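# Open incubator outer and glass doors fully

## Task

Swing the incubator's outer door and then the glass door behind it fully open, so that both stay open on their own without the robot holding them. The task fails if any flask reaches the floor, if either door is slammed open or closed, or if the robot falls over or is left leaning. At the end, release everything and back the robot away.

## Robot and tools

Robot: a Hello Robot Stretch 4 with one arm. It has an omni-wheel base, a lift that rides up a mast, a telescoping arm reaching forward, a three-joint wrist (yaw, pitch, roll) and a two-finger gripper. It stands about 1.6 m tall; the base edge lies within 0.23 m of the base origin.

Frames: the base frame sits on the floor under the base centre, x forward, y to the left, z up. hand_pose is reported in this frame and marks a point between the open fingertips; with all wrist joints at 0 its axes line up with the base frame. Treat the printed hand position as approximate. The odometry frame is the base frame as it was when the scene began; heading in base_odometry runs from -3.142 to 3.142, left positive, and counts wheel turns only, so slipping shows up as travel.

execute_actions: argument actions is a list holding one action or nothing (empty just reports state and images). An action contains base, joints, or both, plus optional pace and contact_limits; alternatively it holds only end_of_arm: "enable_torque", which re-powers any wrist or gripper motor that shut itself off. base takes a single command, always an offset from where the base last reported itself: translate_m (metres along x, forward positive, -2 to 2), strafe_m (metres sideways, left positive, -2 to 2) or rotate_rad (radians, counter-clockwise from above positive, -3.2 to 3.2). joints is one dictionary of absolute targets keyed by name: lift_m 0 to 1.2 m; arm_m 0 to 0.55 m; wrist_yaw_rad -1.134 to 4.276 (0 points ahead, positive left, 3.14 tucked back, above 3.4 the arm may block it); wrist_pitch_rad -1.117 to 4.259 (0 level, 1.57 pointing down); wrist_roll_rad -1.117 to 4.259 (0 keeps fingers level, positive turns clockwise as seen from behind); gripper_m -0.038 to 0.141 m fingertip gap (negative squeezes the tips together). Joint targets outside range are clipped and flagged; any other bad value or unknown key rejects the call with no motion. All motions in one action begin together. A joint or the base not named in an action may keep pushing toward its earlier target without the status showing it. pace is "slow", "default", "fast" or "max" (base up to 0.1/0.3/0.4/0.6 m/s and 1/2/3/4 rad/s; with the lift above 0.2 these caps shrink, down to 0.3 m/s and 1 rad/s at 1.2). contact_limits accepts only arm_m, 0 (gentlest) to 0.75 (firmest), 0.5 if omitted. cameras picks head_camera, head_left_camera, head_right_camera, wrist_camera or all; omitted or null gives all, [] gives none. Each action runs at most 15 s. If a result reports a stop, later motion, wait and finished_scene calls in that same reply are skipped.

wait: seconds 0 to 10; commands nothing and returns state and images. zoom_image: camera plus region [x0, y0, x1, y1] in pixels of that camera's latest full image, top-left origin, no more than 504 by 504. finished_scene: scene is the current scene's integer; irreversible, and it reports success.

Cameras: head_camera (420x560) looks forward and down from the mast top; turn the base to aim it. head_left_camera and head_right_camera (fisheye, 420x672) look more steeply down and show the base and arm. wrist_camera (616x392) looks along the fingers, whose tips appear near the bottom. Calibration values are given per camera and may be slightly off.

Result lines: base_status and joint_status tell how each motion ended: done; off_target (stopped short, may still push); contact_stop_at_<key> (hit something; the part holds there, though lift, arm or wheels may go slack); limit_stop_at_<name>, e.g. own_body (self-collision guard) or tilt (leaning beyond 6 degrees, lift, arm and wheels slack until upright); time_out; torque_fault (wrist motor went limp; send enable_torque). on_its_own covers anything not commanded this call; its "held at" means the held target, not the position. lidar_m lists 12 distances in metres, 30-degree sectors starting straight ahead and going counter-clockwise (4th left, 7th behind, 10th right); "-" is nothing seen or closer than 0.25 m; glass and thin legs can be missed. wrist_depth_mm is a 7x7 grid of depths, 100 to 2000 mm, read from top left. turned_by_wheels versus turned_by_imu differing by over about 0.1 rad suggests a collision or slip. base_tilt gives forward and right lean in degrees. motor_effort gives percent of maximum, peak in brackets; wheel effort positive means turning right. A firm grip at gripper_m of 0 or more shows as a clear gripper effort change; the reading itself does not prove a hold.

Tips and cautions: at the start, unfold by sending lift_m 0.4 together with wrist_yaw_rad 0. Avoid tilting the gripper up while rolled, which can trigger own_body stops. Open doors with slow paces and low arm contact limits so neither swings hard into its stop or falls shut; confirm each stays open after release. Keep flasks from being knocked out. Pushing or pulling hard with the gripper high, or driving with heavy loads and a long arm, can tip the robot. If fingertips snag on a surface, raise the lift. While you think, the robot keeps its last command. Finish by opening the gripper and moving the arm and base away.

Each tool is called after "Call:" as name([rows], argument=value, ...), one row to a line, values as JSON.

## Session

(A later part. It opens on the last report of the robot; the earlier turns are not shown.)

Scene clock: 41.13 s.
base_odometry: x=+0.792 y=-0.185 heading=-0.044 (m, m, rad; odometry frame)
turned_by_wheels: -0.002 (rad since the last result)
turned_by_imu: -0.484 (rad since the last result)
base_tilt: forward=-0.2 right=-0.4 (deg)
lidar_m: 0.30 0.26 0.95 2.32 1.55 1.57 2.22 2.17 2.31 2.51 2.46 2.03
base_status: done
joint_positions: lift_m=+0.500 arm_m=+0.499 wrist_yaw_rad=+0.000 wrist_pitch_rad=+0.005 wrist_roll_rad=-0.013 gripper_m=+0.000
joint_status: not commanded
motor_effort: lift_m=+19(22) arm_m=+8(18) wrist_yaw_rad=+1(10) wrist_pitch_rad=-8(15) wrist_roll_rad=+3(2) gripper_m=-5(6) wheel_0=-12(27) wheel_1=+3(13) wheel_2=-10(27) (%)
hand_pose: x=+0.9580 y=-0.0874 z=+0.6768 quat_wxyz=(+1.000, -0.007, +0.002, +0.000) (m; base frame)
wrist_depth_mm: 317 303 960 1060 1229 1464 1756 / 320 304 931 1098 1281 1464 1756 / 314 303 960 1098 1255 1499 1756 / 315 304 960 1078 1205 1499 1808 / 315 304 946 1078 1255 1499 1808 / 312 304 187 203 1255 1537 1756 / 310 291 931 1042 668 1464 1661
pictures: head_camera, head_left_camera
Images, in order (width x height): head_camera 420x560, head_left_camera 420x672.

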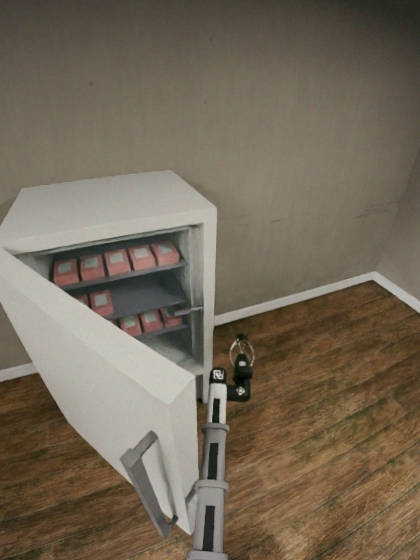

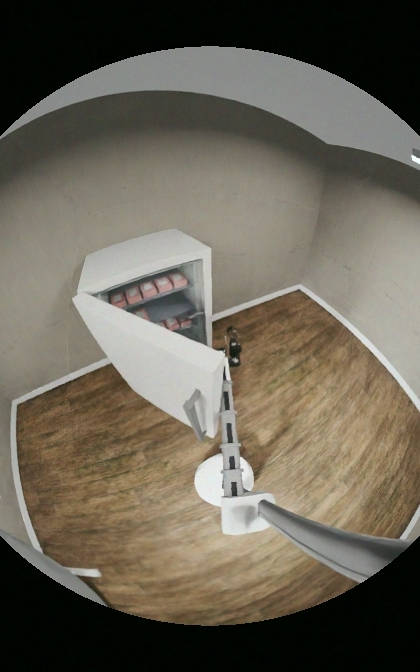

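Call:
execute_actions([
  {"base": {"strafe_m": -0.35}, "joints": {"wrist_yaw_rad": 1.57, "arm_m": 0.46}, "pace": "fast"},
], cameras=[])

Call:
execute_actions([
  {"base": {"rotate_rad": 0.484}},
])

Scene clock: 45.63 s.
base_odometry: x=+0.777 y=-0.535 heading=-0.044 (m, m, rad; odometry frame)
turned_by_wheels: +0.000 (rad since the last result)
turned_by_imu: +0.001 (rad since the last result)
base_tilt: forward=-0.2 right=-0.4 (deg)
lidar_m: 1.73 1.06 0.50 2.61 1.83 1.90 2.09 2.03 2.11 2.20 2.14 2.25
base_status: done
joint_positions: lift_m=+0.500 arm_m=+0.461 wrist_yaw_rad=+1.570 wrist_pitch_rad=+0.005 wrist_roll_rad=-0.013 gripper_m=+0.000
joint_status: all done
motor_effort: lift_m=+19(19) arm_m=-6(6) wrist_yaw_rad=+1(4) wrist_pitch_rad=-7(7) wrist_roll_rad=+1(2) gripper_m=-6(6) wheel_0=-2(13) wheel_1=+0(11) wheel_2=+1(8) (%)
hand_pose: x=+0.7197 y=+0.2884 z=+0.6768 quat_wxyz=(+0.707, -0.006, -0.003, +0.707) (m; base frame)
wrist_depth_mm: 430 535 699 891 809 750 496 / 430 535 707 946 904 634 525 / 430 539 699 931 991 991 439 / 436 535 723 931 991 960 430 / 436 535 707 931 878 904 439 / 442 544 187 204 1008 976 439 / 439 492 661 820 415 768 439
pictures: none
No camera images: the call's "cameras" was empty. Leave "cameras" out to get every camera's image.

Scene clock: 46.90 s.
base_odometry: x=+0.777 y=-0.535 heading=+0.440 (m, m, rad; odometry frame)
turned_by_wheels: +0.484 (rad since the last result)
turned_by_imu: +0.490 (rad since the last result)
base_tilt: forward=-0.2 right=-0.5 (deg)
lidar_m: 1.06 0.49 2.49 1.82 1.89 2.10 2.03 2.12 2.22 2.14 2.26 1.73
base_status: done
joint_positions: lift_m=+0.500 arm_m=+0.461 wrist_yaw_rad=+1.570 wrist_pitch_rad=+0.005 wrist_roll_rad=-0.013 gripper_m=+0.000
joint_status: not commanded
motor_effort: lift_m=+19(19) arm_m=-6(6) wrist_yaw_rad=-1(1) wrist_pitch_rad=-8(8) wrist_roll_rad=+1(1) gripper_m=-6(7) wheel_0=+1(14) wheel_1=+2(7) wheel_2=-1(9) (%)
hand_pose: x=+0.7196 y=+0.2884 z=+0.6768 quat_wxyz=(+0.707, -0.006, -0.003, +0.707) (m; base frame)
wrist_depth_mm: 175 197 225 262 312 389 488 / 175 197 224 260 312 389 488 / 175 197 226 260 312 384 488 / 175 197 224 260 312 389 484 / 176 197 224 262 314 392 480 / 176 198 187 204 312 389 484 / 175 187 216 248 226 387 480
pictures: head_camera, head_left_camera, head_right_camera, wrist_camera
camera_calibration (this result's frames):
wrist_camera: T_world_to_cam=[[0.998336, -0.0447296, 0.0364046, -0.737951], [0.0370101, 0.0127839, -0.999233, 0.702463], [0.0442299, 0.998917, 0.0144181, -0.100388], [0, 0, 0, 1]] pos_world=[0.715164, 0.0582906, 0.730237]
Images, in order (width x height): head_camera 420x560, head_left_camera 420x672, head_right_camera 420x672, wrist_camera 616x392.

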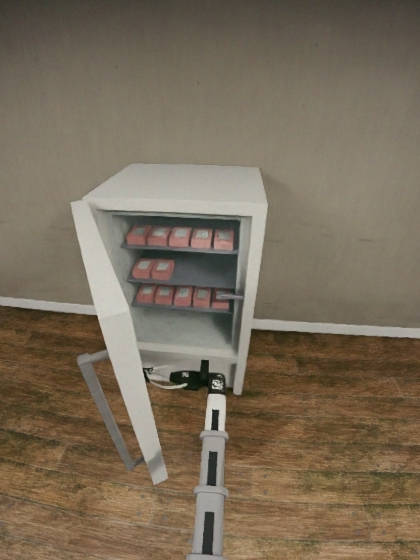

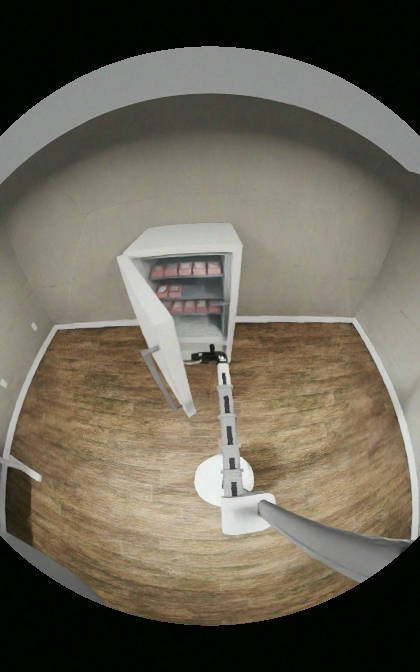

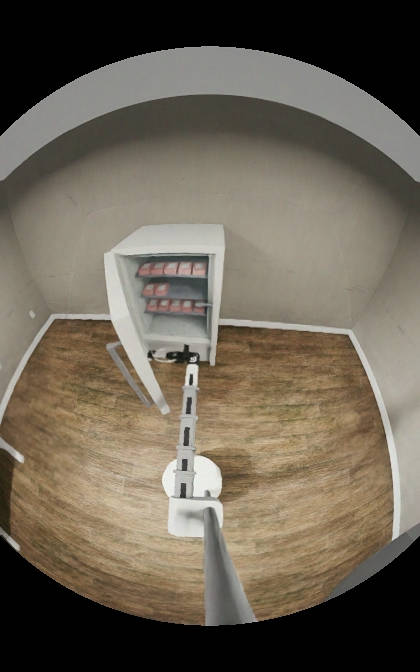

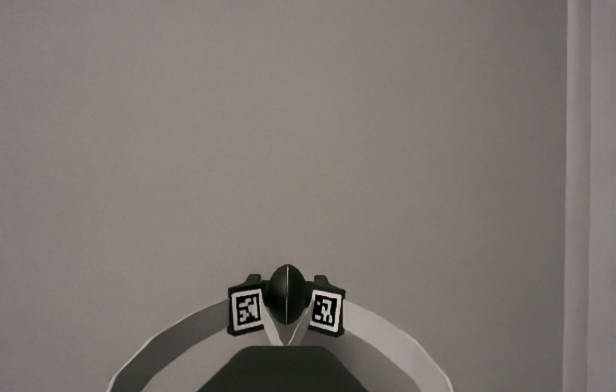

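Call:
execute_actions([
  {"base": {"strafe_m": 0.25}, "pace": "slow"},
], cameras=["head_camera", "head_left_camera"])

Scene clock: 50.67 s.
base_odometry: x=+0.670 y=-0.308 heading=+0.440 (m, m, rad; odometry frame)
turned_by_wheels: +0.000 (rad since the last result)
turned_by_imu: -0.002 (rad since the last result)
base_tilt: forward=-0.3 right=-0.3 (deg)
lidar_m: 1.09 0.50 0.52 1.58 1.61 2.09 2.03 2.10 2.47 2.39 2.38 1.13
base_status: done
joint_positions: lift_m=+0.500 arm_m=+0.461 wrist_yaw_rad=+1.570 wrist_pitch_rad=+0.005 wrist_roll_rad=-0.013 gripper_m=+0.000
joint_status: not commanded
motor_effort: lift_m=+19(19) arm_m=-6(6) wrist_yaw_rad=-1(10) wrist_pitch_rad=-8(7) wrist_roll_rad=+2(2) gripper_m=-6(6) wheel_0=-2(13) wheel_1=+1(8) wheel_2=-2(4) (%)
hand_pose: x=+0.7195 y=+0.2885 z=+0.6768 quat_wxyz=(+0.707, -0.006, -0.003, +0.707) (m; base frame)
wrist_depth_mm: 282 279 274 272 268 264 260 / 282 279 273 271 266 264 260 / 282 277 273 268 267 264 260 / 281 277 273 271 266 264 259 / 281 277 273 268 266 263 259 / 278 276 187 204 265 263 258 / 278 277 271 267 214 260 258
pictures: head_camera, head_left_camera
Images, in order (width x height): head_camera 420x560, head_left_camera 420x672.

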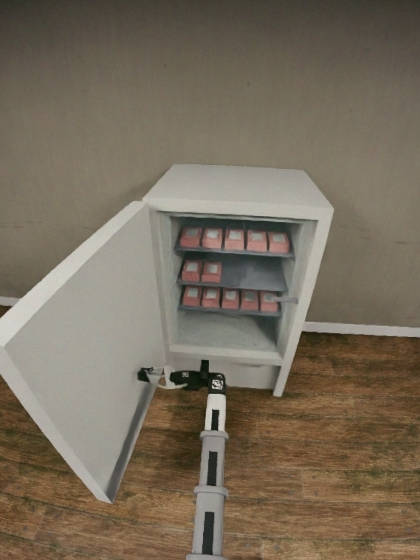

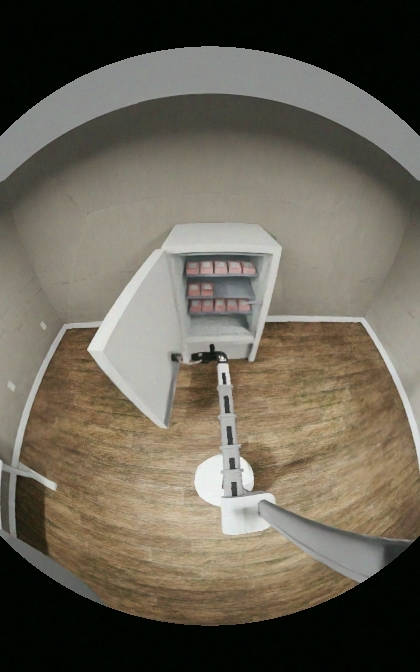

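Call:
execute_actions([
  {"base": {"strafe_m": 0.15}, "joints": {"arm_m": 0.35}, "pace": "slow"},
], cameras=["head_left_camera"])

Scene clock: 53.67 s.
base_odometry: x=+0.606 y=-0.173 heading=+0.440 (m, m, rad; odometry frame)
turned_by_wheels: +0.000 (rad since the last result)
turned_by_imu: -0.001 (rad since the last result)
base_tilt: forward=-0.2 right=-0.3 (deg)
lidar_m: 0.86 0.56 0.59 1.43 1.45 2.07 2.01 2.11 2.64 2.54 2.37 1.13
base_status: done
joint_positions: lift_m=+0.500 arm_m=+0.351 wrist_yaw_rad=+1.570 wrist_pitch_rad=+0.005 wrist_roll_rad=-0.013 gripper_m=+0.000
joint_status: all done
motor_effort: lift_m=+19(19) arm_m=-7(11) wrist_yaw_rad=+0(37) wrist_pitch_rad=-8(7) wrist_roll_rad=+1(1) gripper_m=-5(7) wheel_0=-2(19) wheel_1=+1(5) wheel_2=-1(6) (%)
hand_pose: x=+0.6098 y=+0.2884 z=+0.6768 quat_wxyz=(+0.707, -0.006, -0.003, +0.707) (m; base frame)
wrist_depth_mm: - 306 278 257 238 223 211 / - 301 277 257 238 223 211 / - 301 277 256 237 222 211 / - 303 276 255 237 221 210 / - 300 276 254 237 221 210 / - 298 188 204 231 220 210 / 1366 293 274 245 196 220 208
pictures: head_left_camera
Images, in order (width x height): head_left_camera 420x672.

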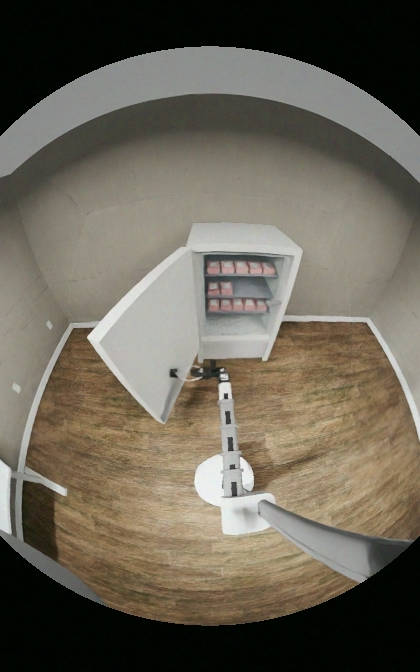

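Call:
execute_actions([
  {"base": {"strafe_m": 0.035}, "pace": "slow"},
], cameras=[])

Scene clock: 55.37 s.
base_odometry: x=+0.592 y=-0.142 heading=+0.437 (m, m, rad; odometry frame)
turned_by_wheels: -0.003 (rad since the last result)
turned_by_imu: -0.004 (rad since the last result)
base_tilt: forward=-0.4 right=-0.3 (deg)
lidar_m: 0.81 0.53 2.20 1.38 1.42 1.97 2.03 2.13 2.67 2.58 2.38 1.14
base_status: done
joint_positions: lift_m=+0.500 arm_m=+0.351 wrist_yaw_rad=+1.565 wrist_pitch_rad=+0.005 wrist_roll_rad=-0.013 gripper_m=+0.000
joint_status: not commanded
on_its_own: wrist_yaw_rad is at rest, and its effort (+14) is outside its rest range (-13 to +13)
motor_effort: lift_m=+19(19) arm_m=-5(7) wrist_yaw_rad=+14(14) wrist_pitch_rad=-7(7) wrist_roll_rad=+2(2) gripper_m=-5(6) wheel_0=-21(23) wheel_1=-2(5) wheel_2=-14(13) (%)
hand_pose: x=+0.6108 y=+0.2880 z=+0.6769 quat_wxyz=(+0.709, -0.006, -0.003, +0.705) (m; base frame)
wrist_depth_mm: 1983 276 255 236 220 205 195 / 304 276 255 236 219 205 195 / 301 274 252 235 217 205 195 / 301 274 252 234 217 204 193 / 300 274 251 234 218 204 193 / 300 273 186 195 215 202 193 / 300 263 254 189 185 202 192
pictures: none
No camera images: the call's "cameras" was empty. Leave "cameras" out to get every camera's image.

Call:
execute_actions([
  {"base": {"strafe_m": -0.35}, "joints": {"wrist_yaw_rad": 0, "lift_m": 0.55, "gripper_m": 0.08}, "pace": "fast"},
])

Scene clock: 57.73 s.
base_odometry: x=+0.740 y=-0.459 heading=+0.437 (m, m, rad; odometry frame)
turned_by_wheels: +0.000 (rad since the last result)
turned_by_imu: +0.001 (rad since the last result)
base_tilt: forward=-0.3 right=-0.4 (deg)
lidar_m: 1.08 0.88 0.81 1.73 1.80 2.11 2.03 2.09 2.29 2.23 2.33 1.74
base_status: done
joint_positions: lift_m=+0.550 arm_m=+0.351 wrist_yaw_rad=+0.000 wrist_pitch_rad=+0.005 wrist_roll_rad=-0.013 gripper_m=+0.080
joint_status: all done
motor_effort: lift_m=+22(24) arm_m=-3(5) wrist_yaw_rad=-1(20) wrist_pitch_rad=-8(11) wrist_roll_rad=+1(1) gripper_m=-3(8) wheel_0=-2(19) wheel_1=+1(11) wheel_2=-1(11) (%)
hand_pose: x=+0.8100 y=-0.0874 z=+0.7266 quat_wxyz=(+1.000, -0.007, +0.002, +0.000) (m; base frame)
wrist_depth_mm: 683 732 723 676 1118 1182 1160 / 627 654 640 627 1182 1138 1160 / 723 960 1008 723 1160 1138 1160 / 621 960 1008 591 1138 1138 1160 / 691 976 1008 683 1160 1138 1182 / 627 621 214 615 208 1138 1160 / 750 788 842 147 1118 1160 1138
pictures: head_camera, head_left_camera, head_right_camera, wrist_camera
camera_calibration (this result's frames):
wrist_camera: T_world_to_cam=[[-0.0438774, -0.998373, 0.0364092, -0.0859765], [0.0127257, -0.0369999, -0.999234, 0.768971], [0.998956, -0.0433805, 0.0143285, -0.594053], [0, 0, 0, 1]] pos_world=[0.579874, -0.0831551, 0.780025]
Images, in order (width x height): head_camera 420x560, head_left_camera 420x672, head_right_camera 420x672, wrist_camera 616x392.

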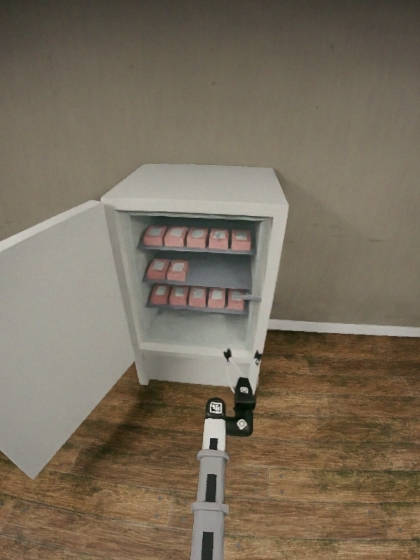

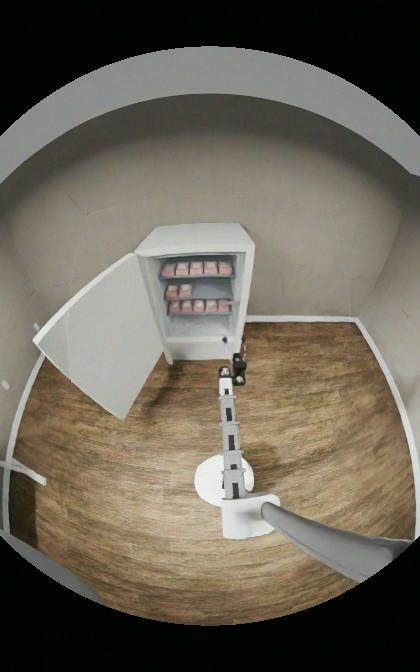

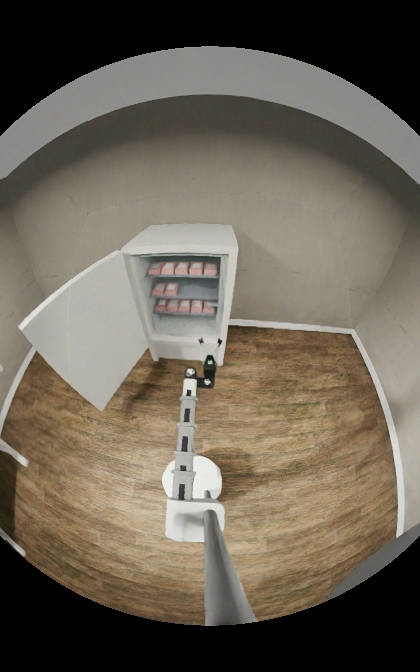

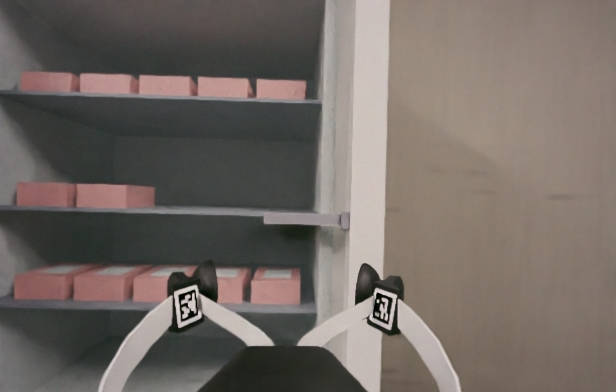

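Call:
zoom_image(camera="wrist_camera", region=[230, 160, 390, 280])

Call:
zoom_image(camera="head_camera", region=[200, 250, 300, 340])

Region (230, 160, 390, 280) of wrist_camera's 616x392 image, scaled by 3.150; it fills the top 378 rows of this view, and the rest is white.

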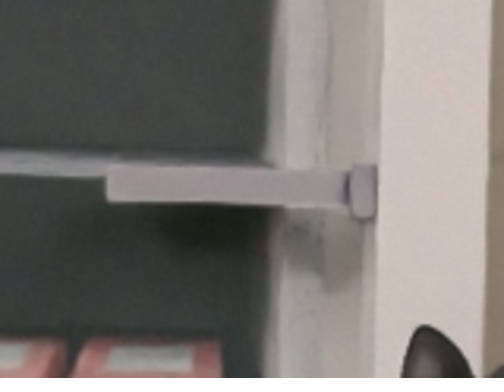

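Region (200, 250, 300, 340) of head_camera's 420x560 image, scaled by 5.040, with more detail than that image has; it fills the top 454 rows of this view, and the rest is white.

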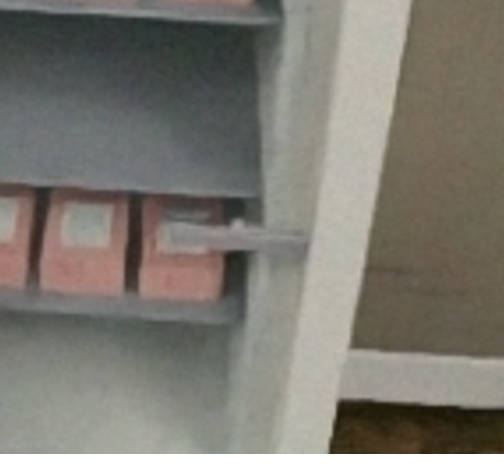

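Call:
execute_actions([
  {"base": {"strafe_m": -0.019}, "joints": {"lift_m": 0.575, "gripper_m": 0.07}, "pace": "fast"},
], cameras=[])

Call:
execute_actions([
  {"base": {"translate_m": 0.15}, "joints": {"wrist_roll_rad": 1.57, "arm_m": 0.4}, "pace": "fast"},
], cameras=["head_camera", "wrist_camera"])

Scene clock: 59.37 s.
base_odometry: x=+0.748 y=-0.476 heading=+0.436 (m, m, rad; odometry frame)
turned_by_wheels: +0.000 (rad since the last result)
turned_by_imu: +0.000 (rad since the last result)
base_tilt: forward=-0.2 right=-0.4 (deg)
lidar_m: 1.08 0.89 0.82 1.76 1.80 2.10 2.02 2.11 2.27 2.21 2.32 1.75
base_status: done
joint_positions: lift_m=+0.575 arm_m=+0.351 wrist_yaw_rad=+0.000 wrist_pitch_rad=+0.005 wrist_roll_rad=-0.013 gripper_m=+0.070
joint_status: all done
motor_effort: lift_m=+22(24) arm_m=-4(4) wrist_yaw_rad=+0(1) wrist_pitch_rad=-8(8) wrist_roll_rad=+1(1) gripper_m=-2(0) wheel_0=+0(11) wheel_1=+0(9) wheel_2=-1(1) (%)
hand_pose: x=+0.8100 y=-0.0874 z=+0.7515 quat_wxyz=(+1.000, -0.007, +0.002, +0.000) (m; base frame)
wrist_depth_mm: 661 661 676 580 1160 1182 1160 / 683 831 842 634 1138 1138 1138 / 715 904 854 603 1138 1160 1138 / 683 1008 1008 591 1118 1182 1160 / 768 1008 1008 574 1138 1182 1138 / 609 621 198 580 218 1160 1160 / 768 842 917 147 1160 1160 1160
pictures: none
No camera images: the call's "cameras" was empty. Leave "cameras" out to get every camera's image.

Scene clock: 60.93 s.
base_odometry: x=+0.884 y=-0.413 heading=+0.436 (m, m, rad; odometry frame)
turned_by_wheels: +0.000 (rad since the last result)
turned_by_imu: -0.001 (rad since the last result)
base_tilt: forward=-0.2 right=-0.3 (deg)
lidar_m: 0.93 0.84 0.77 1.81 1.81 2.26 2.17 2.26 2.30 2.22 2.14 1.59
base_status: done
joint_positions: lift_m=+0.575 arm_m=+0.399 wrist_yaw_rad=+0.000 wrist_pitch_rad=+0.005 wrist_roll_rad=+1.570 gripper_m=+0.070
joint_status: all done
motor_effort: lift_m=+22(22) arm_m=+6(6) wrist_yaw_rad=+0(0) wrist_pitch_rad=-8(8) wrist_roll_rad=+3(6) gripper_m=-4(3) wheel_0=-2(8) wheel_1=+0(10) wheel_2=+1(10) (%)
hand_pose: x=+0.8583 y=-0.0874 z=+0.7516 quat_wxyz=(+0.708, +0.707, +0.002, -0.002) (m; base frame)
wrist_depth_mm: 917 891 917 917 960 976 946 / 904 904 931 946 946 946 946 / 314 320 322 327 332 336 340 / 362 366 370 336 382 387 387 / 549 449 809 831 452 668 480 / 549 421 198 831 218 668 477 / 517 421 778 147 442 621 477
pictures: head_camera, wrist_camera
camera_calibration (this result's frames):
wrist_camera: T_world_to_cam=[[-0.0491584, -0.0241095, -0.9985, 0.782676], [0.0174843, 0.999535, -0.0249953, 0.147645], [0.998638, -0.0186868, -0.0487139, -0.59284], [0, 0, 0, 1]] pos_world=[0.627926, -0.139785, 0.756312]
Images, in order (width x height): head_camera 420x560, wrist_camera 616x392.

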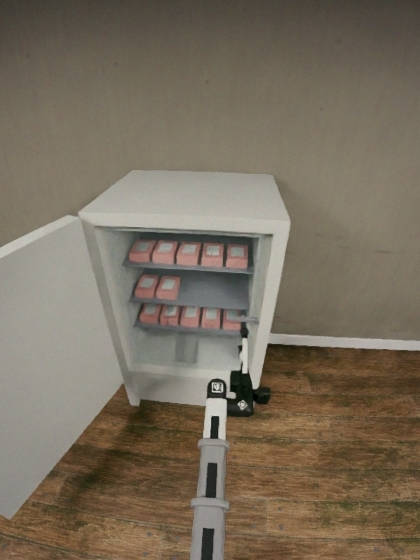

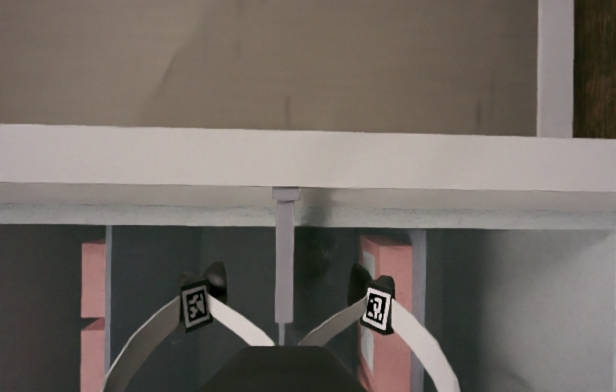

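Call:
execute_actions([
  {"joints": {"arm_m": 0.52, "lift_m": 0.579, "gripper_m": 0.05}, "contact_limits": {"arm_m": 0.1}},
], cameras=["wrist_camera"])

Scene clock: 62.80 s.
base_odometry: x=+0.884 y=-0.413 heading=+0.436 (m, m, rad; odometry frame)
turned_by_wheels: +0.000 (rad since the last result)
turned_by_imu: +0.000 (rad since the last result)
base_tilt: forward=-0.3 right=-0.3 (deg)
lidar_m: 0.93 0.85 0.75 1.79 1.82 2.27 2.17 2.27 2.30 2.22 2.16 1.59
base_status: not commanded
joint_positions: lift_m=+0.579 arm_m=+0.519 wrist_yaw_rad=+0.000 wrist_pitch_rad=+0.005 wrist_roll_rad=+1.570 gripper_m=+0.050
joint_status: all done
motor_effort: lift_m=+22(23) arm_m=+7(3) wrist_yaw_rad=+0(0) wrist_pitch_rad=-8(8) wrist_roll_rad=+3(2) gripper_m=-5(8) wheel_0=-2(2) wheel_1=+0(0) wheel_2=+2(1) (%)
contact_limits: arm_m 0.1
hand_pose: x=+0.9782 y=-0.0874 z=+0.7556 quat_wxyz=(+0.708, +0.707, +0.002, -0.002) (m; base frame)
wrist_depth_mm: 778 809 809 809 831 854 842 / 199 798 798 820 820 831 842 / 198 201 204 206 211 212 214 / 245 249 252 216 260 264 268 / 301 407 691 699 387 322 466 / 300 407 191 216 319 322 488 / 300 366 683 150 382 324 480
pictures: wrist_camera
camera_calibration (this result's frames):
wrist_camera: T_world_to_cam=[[-0.0491218, -0.0240413, -0.998503, 0.792529], [0.017574, 0.999535, -0.0249306, 0.145538], [0.998638, -0.0187724, -0.0486765, -0.712417], [0, 0, 0, 1]] pos_world=[0.747819, -0.13979, 0.760294]
Images, in order (width x height): wrist_camera 616x392.

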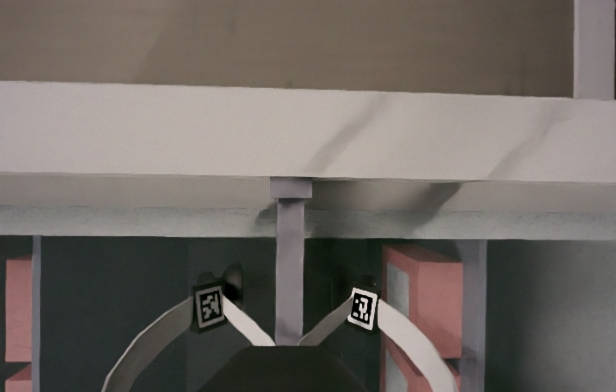

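Call:
execute_actions([
  {"joints": {"arm_m": 0.535}, "contact_limits": {"arm_m": 0.1}, "pace": "slow"},
], cameras=[])

Scene clock: 63.90 s.
base_odometry: x=+0.884 y=-0.413 heading=+0.437 (m, m, rad; odometry frame)
turned_by_wheels: +0.000 (rad since the last result)
turned_by_imu: +0.000 (rad since the last result)
base_tilt: forward=-0.3 right=-0.2 (deg)
lidar_m: 0.92 0.83 0.76 1.79 1.82 2.25 2.17 2.27 2.29 2.22 2.17 1.60
base_status: not commanded
joint_positions: lift_m=+0.579 arm_m=+0.523 wrist_yaw_rad=-0.005 wrist_pitch_rad=+0.004 wrist_roll_rad=+1.570 gripper_m=+0.050
joint_status: arm_m contact_stop (moved +0.004 of +0.016)
on_its_own: arm_m is slack since a contact_stop (your +0.535 is given up)
motor_effort: lift_m=+22(22) arm_m=+0(13) wrist_yaw_rad=+13(13) wrist_pitch_rad=-6(7) wrist_roll_rad=+4(3) gripper_m=-3(3) wheel_0=+2(2) wheel_1=+3(3) wheel_2=-5(4) (%)
contact_limits: arm_m 0.1
hand_pose: x=+0.9820 y=-0.0887 z=+0.7557 quat_wxyz=(+0.708, +0.707, +0.000, -0.003) (m; base frame)
wrist_depth_mm: 778 798 809 820 831 831 842 / 197 200 798 820 820 820 854 / 195 196 202 204 206 210 212 / 242 246 250 214 257 260 264 / 296 404 691 699 384 322 462 / 297 407 197 691 202 317 484 / 296 379 691 182 379 320 484
pictures: none
No camera images: the call's "cameras" was empty. Leave "cameras" out to get every camera's image.

Call:
execute_actions([
  {"joints": {"arm_m": 0.52, "gripper_m": -0.02}},
], cameras=["wrist_camera"])

Scene clock: 65.50 s.
base_odometry: x=+0.884 y=-0.413 heading=+0.437 (m, m, rad; odometry frame)
turned_by_wheels: +0.000 (rad since the last result)
turned_by_imu: +0.000 (rad since the last result)
base_tilt: forward=-0.2 right=-0.4 (deg)
lidar_m: 0.93 0.82 0.76 1.78 1.81 2.26 2.19 2.28 2.30 2.20 2.15 1.60
base_status: not commanded
joint_positions: lift_m=+0.579 arm_m=+0.521 wrist_yaw_rad=+0.004 wrist_pitch_rad=+0.006 wrist_roll_rad=+1.570 gripper_m=-0.019
joint_status: all done
motor_effort: lift_m=+22(22) arm_m=-4(2) wrist_yaw_rad=-11(14) wrist_pitch_rad=-10(11) wrist_roll_rad=+3(4) gripper_m=-24(23) wheel_0=-3(3) wheel_1=+0(3) wheel_2=+5(5) (%)
hand_pose: x=+0.9804 y=-0.0862 z=+0.7553 quat_wxyz=(+0.708, +0.707, +0.004, -0.001) (m; base frame)
wrist_depth_mm: 788 809 798 820 820 842 842 / 195 198 202 809 831 831 831 / 195 197 200 203 206 209 210 / 243 246 249 211 255 262 263 / 294 407 683 691 384 320 462 / 297 413 184 204 317 319 488 / 297 357 691 211 375 320 480
pictures: wrist_camera
camera_calibration (this result's frames):
wrist_camera: T_world_to_cam=[[-0.0499509, -0.0242557, -0.998457, 0.793181], [0.0132607, 0.999601, -0.0249469, 0.148501], [0.998664, -0.0144864, -0.0496094, -0.713596], [0, 0, 0, 1]] pos_world=[0.750293, -0.13954, 0.760261]
Images, in order (width x height): wrist_camera 616x392.

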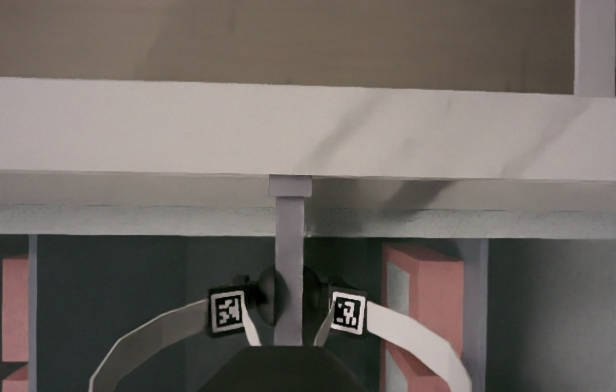

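Call:
execute_actions([
  {"joints": {"wrist_roll_rad": 1.2}},
], cameras=["wrist_camera"])

Scene clock: 66.40 s.
base_odometry: x=+0.884 y=-0.413 heading=+0.437 (m, m, rad; odometry frame)
turned_by_wheels: +0.000 (rad since the last result)
turned_by_imu: +0.000 (rad since the last result)
base_tilt: forward=-0.3 right=-0.3 (deg)
lidar_m: 0.93 0.84 0.74 1.78 1.79 2.26 2.17 2.26 2.29 2.21 2.16 1.59
base_status: not commanded
joint_positions: lift_m=+0.579 arm_m=+0.521 wrist_yaw_rad=+0.003 wrist_pitch_rad=+0.006 wrist_roll_rad=+1.205 gripper_m=-0.019
joint_status: all done
on_its_own: wrist_roll_rad is at rest, and its effort (-14) is outside its rest range (-13 to +13)
motor_effort: lift_m=+22(22) arm_m=-4(4) wrist_yaw_rad=-10(12) wrist_pitch_rad=-10(10) wrist_roll_rad=-14(16) gripper_m=-23(25) wheel_0=-3(3) wheel_1=+0(0) wheel_2=+5(5) (%)
hand_pose: x=+0.9804 y=-0.0865 z=+0.7553 quat_wxyz=(+0.824, +0.567, +0.003, +0.000) (m; base frame)
wrist_depth_mm: 196 197 788 798 820 831 842 / 243 198 200 203 820 842 842 / 274 247 227 204 206 831 842 / 300 397 251 251 206 208 211 / 300 488 707 254 257 259 211 / 324 488 182 211 259 260 264 / 362 676 699 211 317 512 442
pictures: wrist_camera
camera_calibration (this result's frames):
wrist_camera: T_world_to_cam=[[-0.0483495, -0.378576, -0.924307, 0.704964], [0.0123806, 0.925091, -0.379544, 0.411021], [0.998754, -0.0297943, -0.0400407, -0.722159], [0, 0, 0, 1]] pos_world=[0.750255, -0.134866, 0.778688]
Images, in order (width x height): wrist_camera 616x392.

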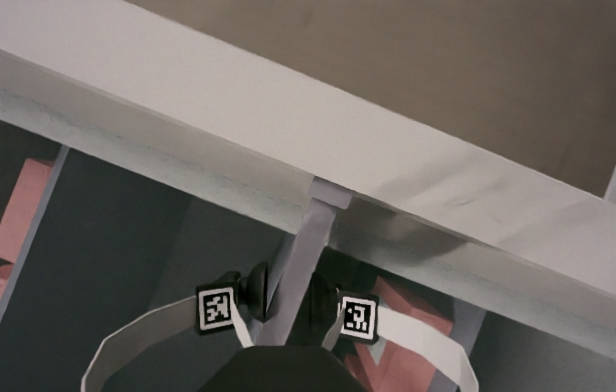

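Call:
execute_actions([
  {"joints": {"wrist_roll_rad": 1.95}},
], cameras=["wrist_camera"])

Scene clock: 67.53 s.
base_odometry: x=+0.884 y=-0.413 heading=+0.437 (m, m, rad; odometry frame)
turned_by_wheels: +0.000 (rad since the last result)
turned_by_imu: +0.000 (rad since the last result)
base_tilt: forward=-0.2 right=-0.3 (deg)
lidar_m: 0.92 0.83 0.75 1.79 1.83 2.25 2.18 2.27 2.29 2.21 2.15 1.59
base_status: not commanded
joint_positions: lift_m=+0.579 arm_m=+0.521 wrist_yaw_rad=+0.001 wrist_pitch_rad=+0.004 wrist_roll_rad=+1.948 gripper_m=-0.019
joint_status: all done
motor_effort: lift_m=+22(22) arm_m=-4(4) wrist_yaw_rad=-4(10) wrist_pitch_rad=-5(10) wrist_roll_rad=+5(11) gripper_m=-19(24) wheel_0=-2(3) wheel_1=+0(0) wheel_2=+4(5) (%)
hand_pose: x=+0.9802 y=-0.0870 z=+0.7558 quat_wxyz=(+0.562, +0.827, +0.002, -0.001) (m; base frame)
wrist_depth_mm: 788 798 798 809 820 211 213 / 778 778 798 205 207 211 267 / 768 199 202 204 257 262 439 / 196 198 206 254 319 574 496 / 196 247 250 715 421 322 517 / 245 349 185 203 368 322 564 / 298 319 554 212 707 322 591
pictures: wrist_camera
camera_calibration (this result's frames):
wrist_camera: T_world_to_cam=[[-0.048565, 0.346962, -0.936621, 0.777852], [0.0178927, 0.937879, 0.3465, -0.141273], [0.99866, 0.0000690841, -0.0517562, -0.710434], [0, 0, 0, 1]] pos_world=[0.749786, -0.137339, 0.740735]
Images, in order (width x height): wrist_camera 616x392.

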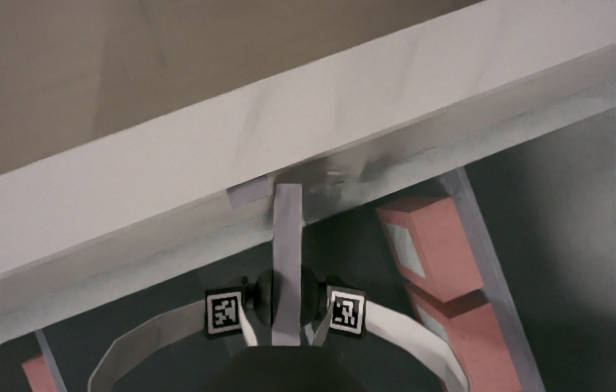

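Call:
execute_actions([
  {"joints": {"wrist_roll_rad": 2.4, "gripper_m": -0.03}},
], cameras=[])

Call:
execute_actions([
  {"joints": {"arm_m": 0.46}, "pace": "slow"},
], cameras=["wrist_camera", "head_camera"])

Scene clock: 68.67 s.
base_odometry: x=+0.884 y=-0.413 heading=+0.437 (m, m, rad; odometry frame)
turned_by_wheels: +0.000 (rad since the last result)
turned_by_imu: +0.000 (rad since the last result)
base_tilt: forward=-0.2 right=-0.3 (deg)
lidar_m: 0.94 0.83 0.76 1.77 1.82 2.26 2.17 2.27 2.27 2.21 2.14 1.61
base_status: not commanded
joint_positions: lift_m=+0.579 arm_m=+0.521 wrist_yaw_rad=+0.001 wrist_pitch_rad=+0.002 wrist_roll_rad=+2.398 gripper_m=-0.029
joint_status: all done
motor_effort: lift_m=+22(22) arm_m=-4(4) wrist_yaw_rad=-2(4) wrist_pitch_rad=+0(6) wrist_roll_rad=+7(12) gripper_m=-23(19) wheel_0=-2(2) wheel_1=+0(0) wheel_2=+4(3) (%)
hand_pose: x=+0.9801 y=-0.0872 z=+0.7563 quat_wxyz=(+0.363, +0.932, +0.001, -0.001) (m; base frame)
wrist_depth_mm: 778 778 820 206 260 427 379 / 788 788 204 205 259 535 433 / 788 778 202 255 317 627 508 / 778 199 205 255 355 320 609 / 196 198 251 580 723 320 668 / 195 231 185 210 707 715 327 / 195 245 473 211 340 723 410
pictures: none
No camera images: the call's "cameras" was empty. Leave "cameras" out to get every camera's image.

Scene clock: 70.50 s.
base_odometry: x=+0.884 y=-0.413 heading=+0.437 (m, m, rad; odometry frame)
turned_by_wheels: +0.001 (rad since the last result)
turned_by_imu: +0.001 (rad since the last result)
base_tilt: forward=-0.3 right=-0.4 (deg)
lidar_m: 0.93 0.82 0.76 1.76 1.82 2.24 2.18 2.28 2.30 2.21 2.14 1.59
base_status: not commanded
joint_positions: lift_m=+0.579 arm_m=+0.461 wrist_yaw_rad=+0.007 wrist_pitch_rad=+0.001 wrist_roll_rad=+2.399 gripper_m=-0.029
joint_status: all done
on_its_own: wrist_yaw_rad is at rest, and its effort (-18) is outside its rest range (-13 to +13)
motor_effort: lift_m=+22(22) arm_m=-7(12) wrist_yaw_rad=-18(19) wrist_pitch_rad=+3(3) wrist_roll_rad=+4(7) gripper_m=-22(22) wheel_0=+4(4) wheel_1=+3(3) wheel_2=+5(5) (%)
hand_pose: x=+0.9212 y=-0.0855 z=+0.7566 quat_wxyz=(+0.363, +0.932, +0.003, +0.001) (m; base frame)
wrist_depth_mm: 809 842 854 265 319 442 377 / 820 842 854 263 319 544 433 / 831 854 259 314 377 676 508 / 831 256 262 768 392 768 615 / 820 254 307 564 778 387 741 / 251 268 185 209 768 504 389 / 251 303 466 212 768 691 418
pictures: head_camera, wrist_camera
camera_calibration (this result's frames):
wrist_camera: T_world_to_cam=[[-0.0498503, 0.72, -0.692182, 0.623382], [0.0139961, 0.693479, 0.720341, -0.442117], [0.998659, 0.0262214, -0.0446473, -0.654654], [0, 0, 0, 1]] pos_world=[0.69104, -0.12507, 0.72074]
Images, in order (width x height): head_camera 420x560, wrist_camera 616x392.

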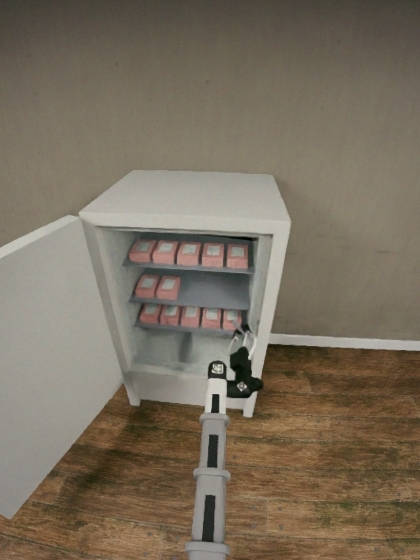

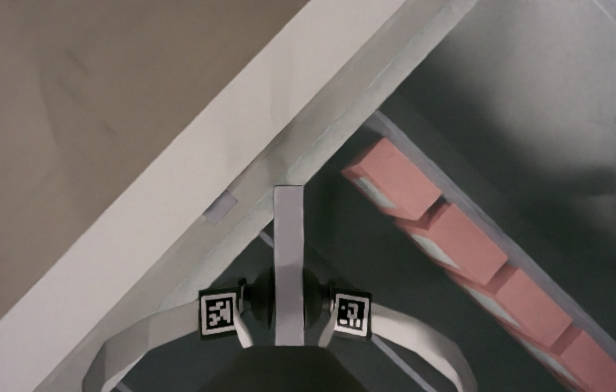

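Call:
execute_actions([
  {"base": {"strafe_m": 0.034}, "joints": {"arm_m": 0.36, "wrist_roll_rad": 1.75}},
], cameras=["wrist_camera"])

Scene clock: 72.23 s.
base_odometry: x=+0.869 y=-0.382 heading=+0.438 (m, m, rad; odometry frame)
turned_by_wheels: +0.000 (rad since the last result)
turned_by_imu: +0.000 (rad since the last result)
base_tilt: forward=-0.3 right=-0.3 (deg)
lidar_m: 0.91 0.80 0.72 1.75 1.78 2.26 2.19 2.27 2.33 2.25 2.17 1.60
base_status: done
joint_positions: lift_m=+0.579 arm_m=+0.361 wrist_yaw_rad=+0.004 wrist_pitch_rad=+0.005 wrist_roll_rad=+1.752 gripper_m=-0.029
joint_status: all done
motor_effort: lift_m=+22(22) arm_m=-7(10) wrist_yaw_rad=-12(26) wrist_pitch_rad=-7(9) wrist_roll_rad=-2(9) gripper_m=-20(22) wheel_0=+1(9) wheel_1=+0(11) wheel_2=+3(6) (%)
hand_pose: x=+0.8209 y=-0.0862 z=+0.7556 quat_wxyz=(+0.640, +0.768, +0.003, -0.001) (m; base frame)
wrist_depth_mm: 931 931 931 976 976 991 891 / 917 946 946 976 370 375 379 / 347 351 359 366 415 430 436 / 394 404 413 415 539 668 480 / 539 488 842 854 517 707 500 / 517 462 183 202 459 732 521 / 500 445 621 219 492 676 525
pictures: wrist_camera
camera_calibration (this result's frames):
wrist_camera: T_world_to_cam=[[-0.0496418, 0.157013, -0.986348, 0.791738], [0.0143417, 0.987576, 0.156487, 0.0116456], [0.998664, -0.00637758, -0.0512769, -0.552331], [0, 0, 0, 1]] pos_world=[0.590729, -0.139337, 0.750785]
Images, in order (width x height): wrist_camera 616x392.

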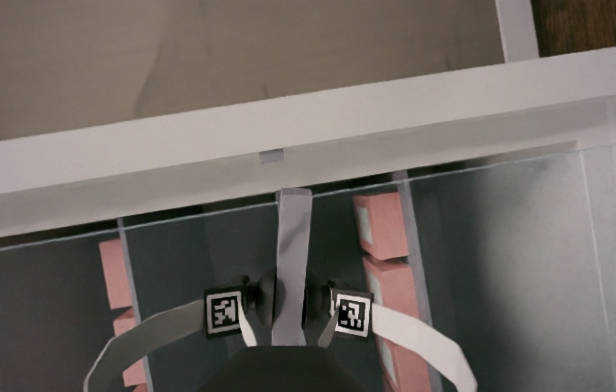

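Still held. Continue along the arc.

Call:
execute_actions([
  {"base": {"strafe_m": 0.055}, "joints": {"arm_m": 0.26}},
], cameras=["wrist_camera"])

Call:
execute_actions([
  {"base": {"strafe_m": 0.083}, "joints": {"arm_m": 0.16}},
], cameras=["wrist_camera", "head_camera"])

Scene clock: 73.67 s.
base_odometry: x=+0.846 y=-0.332 heading=+0.438 (m, m, rad; odometry frame)
turned_by_wheels: +0.000 (rad since the last result)
turned_by_imu: +0.000 (rad since the last result)
base_tilt: forward=-0.3 right=-0.3 (deg)
lidar_m: 0.92 0.75 0.66 1.70 1.72 2.24 2.18 2.27 2.38 2.31 2.15 0.99
base_status: done
joint_positions: lift_m=+0.579 arm_m=+0.261 wrist_yaw_rad=+0.004 wrist_pitch_rad=+0.005 wrist_roll_rad=+1.751 gripper_m=-0.029
joint_status: all done
motor_effort: lift_m=+22(22) arm_m=-7(9) wrist_yaw_rad=-9(24) wrist_pitch_rad=-8(9) wrist_roll_rad=-3(3) gripper_m=-21(22) wheel_0=+1(14) wheel_1=+1(9) wheel_2=+2(3) (%)
hand_pose: x=+0.7209 y=-0.0864 z=+0.7554 quat_wxyz=(+0.640, +0.768, +0.003, -0.001) (m; base frame)
wrist_depth_mm: 1025 1042 1060 1078 1098 1098 842 / 1025 1042 1060 466 477 480 488 / 445 455 504 517 574 597 508 / 504 574 917 960 878 661 521 / 544 676 931 946 676 699 539 / 521 654 183 201 574 741 539 / 500 554 621 225 580 676 535
pictures: wrist_camera
camera_calibration (this result's frames):
wrist_camera: T_world_to_cam=[[-0.0501676, 0.156763, -0.986361, 0.786989], [0.0149234, 0.987612, 0.156202, 0.0130468], [0.998629, -0.00688361, -0.0518856, -0.452039], [0, 0, 0, 1]] pos_world=[0.490706, -0.139367, 0.750764]
Images, in order (width x height): wrist_camera 616x392.

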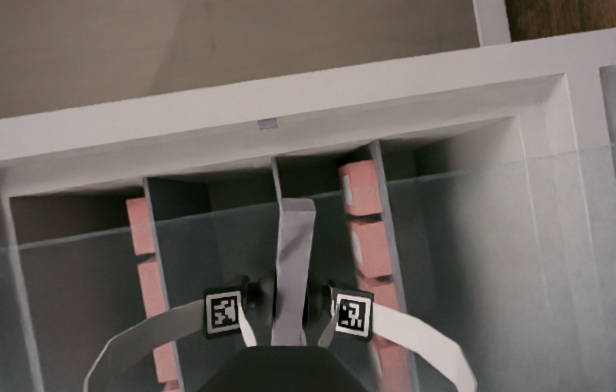

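Scene clock: 75.03 s.
base_odometry: x=+0.811 y=-0.256 heading=+0.439 (m, m, rad; odometry frame)
turned_by_wheels: +0.001 (rad since the last result)
turned_by_imu: +0.001 (rad since the last result)
base_tilt: forward=-0.3 right=-0.3 (deg)
lidar_m: 0.94 0.67 0.60 1.63 1.62 2.26 2.17 2.28 2.46 2.39 2.16 0.96
base_status: done
joint_positions: lift_m=+0.579 arm_m=+0.161 wrist_yaw_rad=+0.009 wrist_pitch_rad=+0.006 wrist_roll_rad=+1.751 gripper_m=-0.029
joint_status: all done
on_its_own: wrist_yaw_rad is at rest, and its effort (-25) is outside its rest range (-13 to +13)
motor_effort: lift_m=+22(22) arm_m=-8(9) wrist_yaw_rad=-25(30) wrist_pitch_rad=-9(9) wrist_roll_rad=-1(2) gripper_m=-24(23) wheel_0=+5(7) wheel_1=-1(9) wheel_2=+7(6) (%)
hand_pose: x=+0.6216 y=-0.0849 z=+0.7554 quat_wxyz=(+0.641, +0.768, +0.005, +0.001) (m; base frame)
wrist_depth_mm: 1118 1118 1160 1138 580 574 591 / 535 549 559 603 627 634 640 / 585 647 798 831 991 640 640 / 591 759 1060 1060 976 661 621 / 597 788 976 732 1008 707 621 / 574 699 182 202 661 741 615 / 564 621 691 521 699 668 627
pictures: head_camera, wrist_camera
camera_calibration (this result's frames):
wrist_camera: T_world_to_cam=[[-0.0510572, 0.156111, -0.986419, 0.782289], [0.00999449, 0.987738, 0.155803, 0.0164821], [0.998646, -0.00190391, -0.0519914, -0.352337], [0, 0, 0, 1]] pos_world=[0.391637, -0.139075, 0.750778]
Images, in order (width x height): head_camera 420x560, wrist_camera 616x392.

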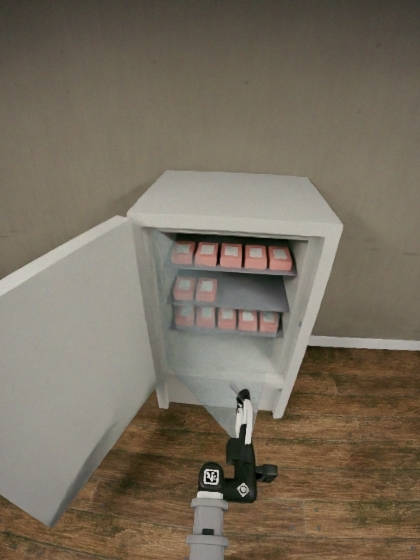

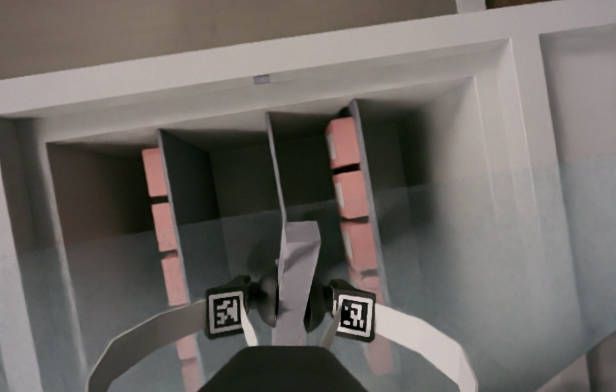

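Call:
execute_actions([
  {"base": {"strafe_m": 0.115}, "joints": {"arm_m": 0.09}, "pace": "slow"},
], cameras=["wrist_camera"])

Scene clock: 77.80 s.
base_odometry: x=+0.762 y=-0.153 heading=+0.438 (m, m, rad; odometry frame)
turned_by_wheels: +0.000 (rad since the last result)
turned_by_imu: +0.000 (rad since the last result)
base_tilt: forward=-0.2 right=-0.5 (deg)
lidar_m: 0.85 0.54 0.49 1.53 1.52 2.08 2.18 2.24 2.60 2.50 2.15 0.98
base_status: done
joint_positions: lift_m=+0.579 arm_m=+0.091 wrist_yaw_rad=-0.006 wrist_pitch_rad=+0.007 wrist_roll_rad=+1.750 gripper_m=-0.029
joint_status: all done
on_its_own: wrist_yaw_rad is at rest, and its effort (+17) is outside its rest range (-13 to +13)
motor_effort: lift_m=+22(22) arm_m=-5(9) wrist_yaw_rad=+17(31) wrist_pitch_rad=-13(14) wrist_roll_rad=+1(1) gripper_m=-20(25) wheel_0=-5(0) wheel_1=+2(6) wheel_2=-2(10) (%)
hand_pose: x=+0.5497 y=-0.0892 z=+0.7550 quat_wxyz=(+0.641, +0.768, +0.000, -0.005) (m; base frame)
wrist_depth_mm: 1182 634 640 647 699 691 732 / 634 676 741 759 854 715 715 / 654 820 1060 1138 1078 715 723 / 661 820 1118 1118 1078 715 723 / 654 831 991 842 1042 715 723 / 654 741 183 201 185 715 715 / 647 661 715 699 654 661 661
pictures: wrist_camera
camera_calibration (this result's frames):
wrist_camera: T_world_to_cam=[[-0.050077, 0.15598, -0.98649, 0.778402], [0.0248914, 0.987617, 0.154895, 0.0139885], [0.998435, -0.0167984, -0.0533395, -0.280715], [0, 0, 0, 1]] pos_world=[0.318907, -0.139946, 0.750746]
Images, in order (width x height): wrist_camera 616x392.

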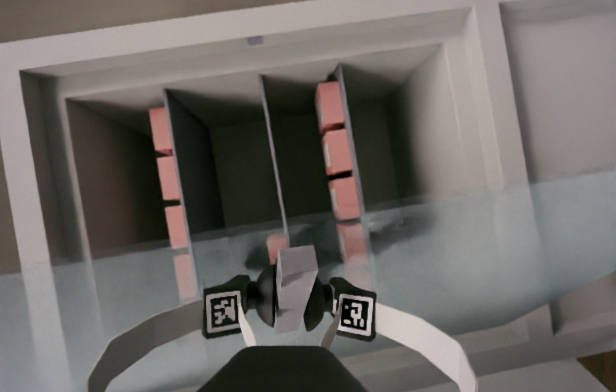

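Call:
execute_actions([
  {"base": {"strafe_m": 0.12}, "joints": {"arm_m": 0.035}, "pace": "slow"},
], cameras=["wrist_camera", "head_camera"])

Scene clock: 80.43 s.
base_odometry: x=+0.711 y=-0.044 heading=+0.438 (m, m, rad; odometry frame)
turned_by_wheels: +0.000 (rad since the last result)
turned_by_imu: +0.000 (rad since the last result)
base_tilt: forward=-0.3 right=-0.4 (deg)
lidar_m: 0.67 0.43 0.39 1.54 1.39 1.90 2.16 2.27 2.71 2.62 2.17 0.97
base_status: done
joint_positions: lift_m=+0.579 arm_m=+0.036 wrist_yaw_rad=-0.002 wrist_pitch_rad=+0.008 wrist_roll_rad=+1.750 gripper_m=-0.029
joint_status: all done
motor_effort: lift_m=+22(22) arm_m=-6(10) wrist_yaw_rad=+6(45) wrist_pitch_rad=-17(17) wrist_roll_rad=+2(3) gripper_m=-21(27) wheel_0=-3(7) wheel_1=+2(3) wheel_2=+0(12) (%)
hand_pose: x=+0.4952 y=-0.0880 z=+0.7547 quat_wxyz=(+0.641, +0.767, +0.002, -0.004) (m; base frame)
wrist_depth_mm: 668 741 768 820 842 759 788 / 715 842 1042 1118 1025 778 788 / 715 878 1160 1182 1078 778 778 / 715 878 1138 1182 1160 768 788 / 715 842 960 842 831 759 778 / 1281 732 182 200 185 627 627 / 1205 554 609 569 530 500 504
pictures: head_camera, wrist_camera
camera_calibration (this result's frames):
wrist_camera: T_world_to_cam=[[-0.0518216, 0.155463, -0.986482, 0.775983], [0.0209732, 0.98776, 0.154563, 0.0164201], [0.998436, -0.01268, -0.0544479, -0.225121], [0, 0, 0, 1]] pos_world=[0.264637, -0.13971, 0.750698]
Images, in order (width x height): head_camera 420x560, wrist_camera 616x392.

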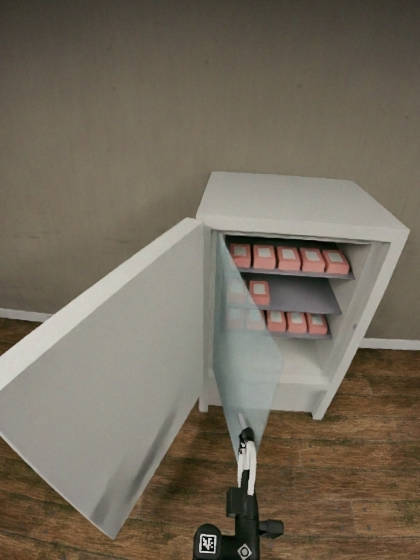

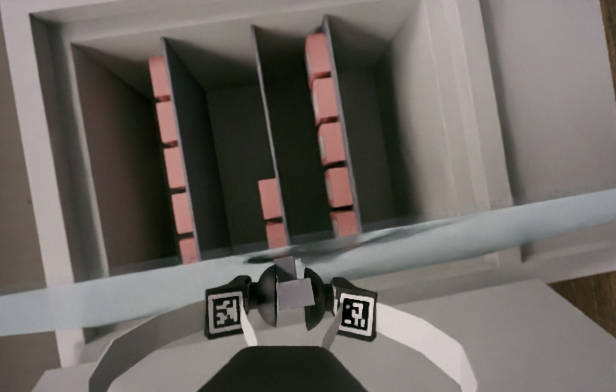

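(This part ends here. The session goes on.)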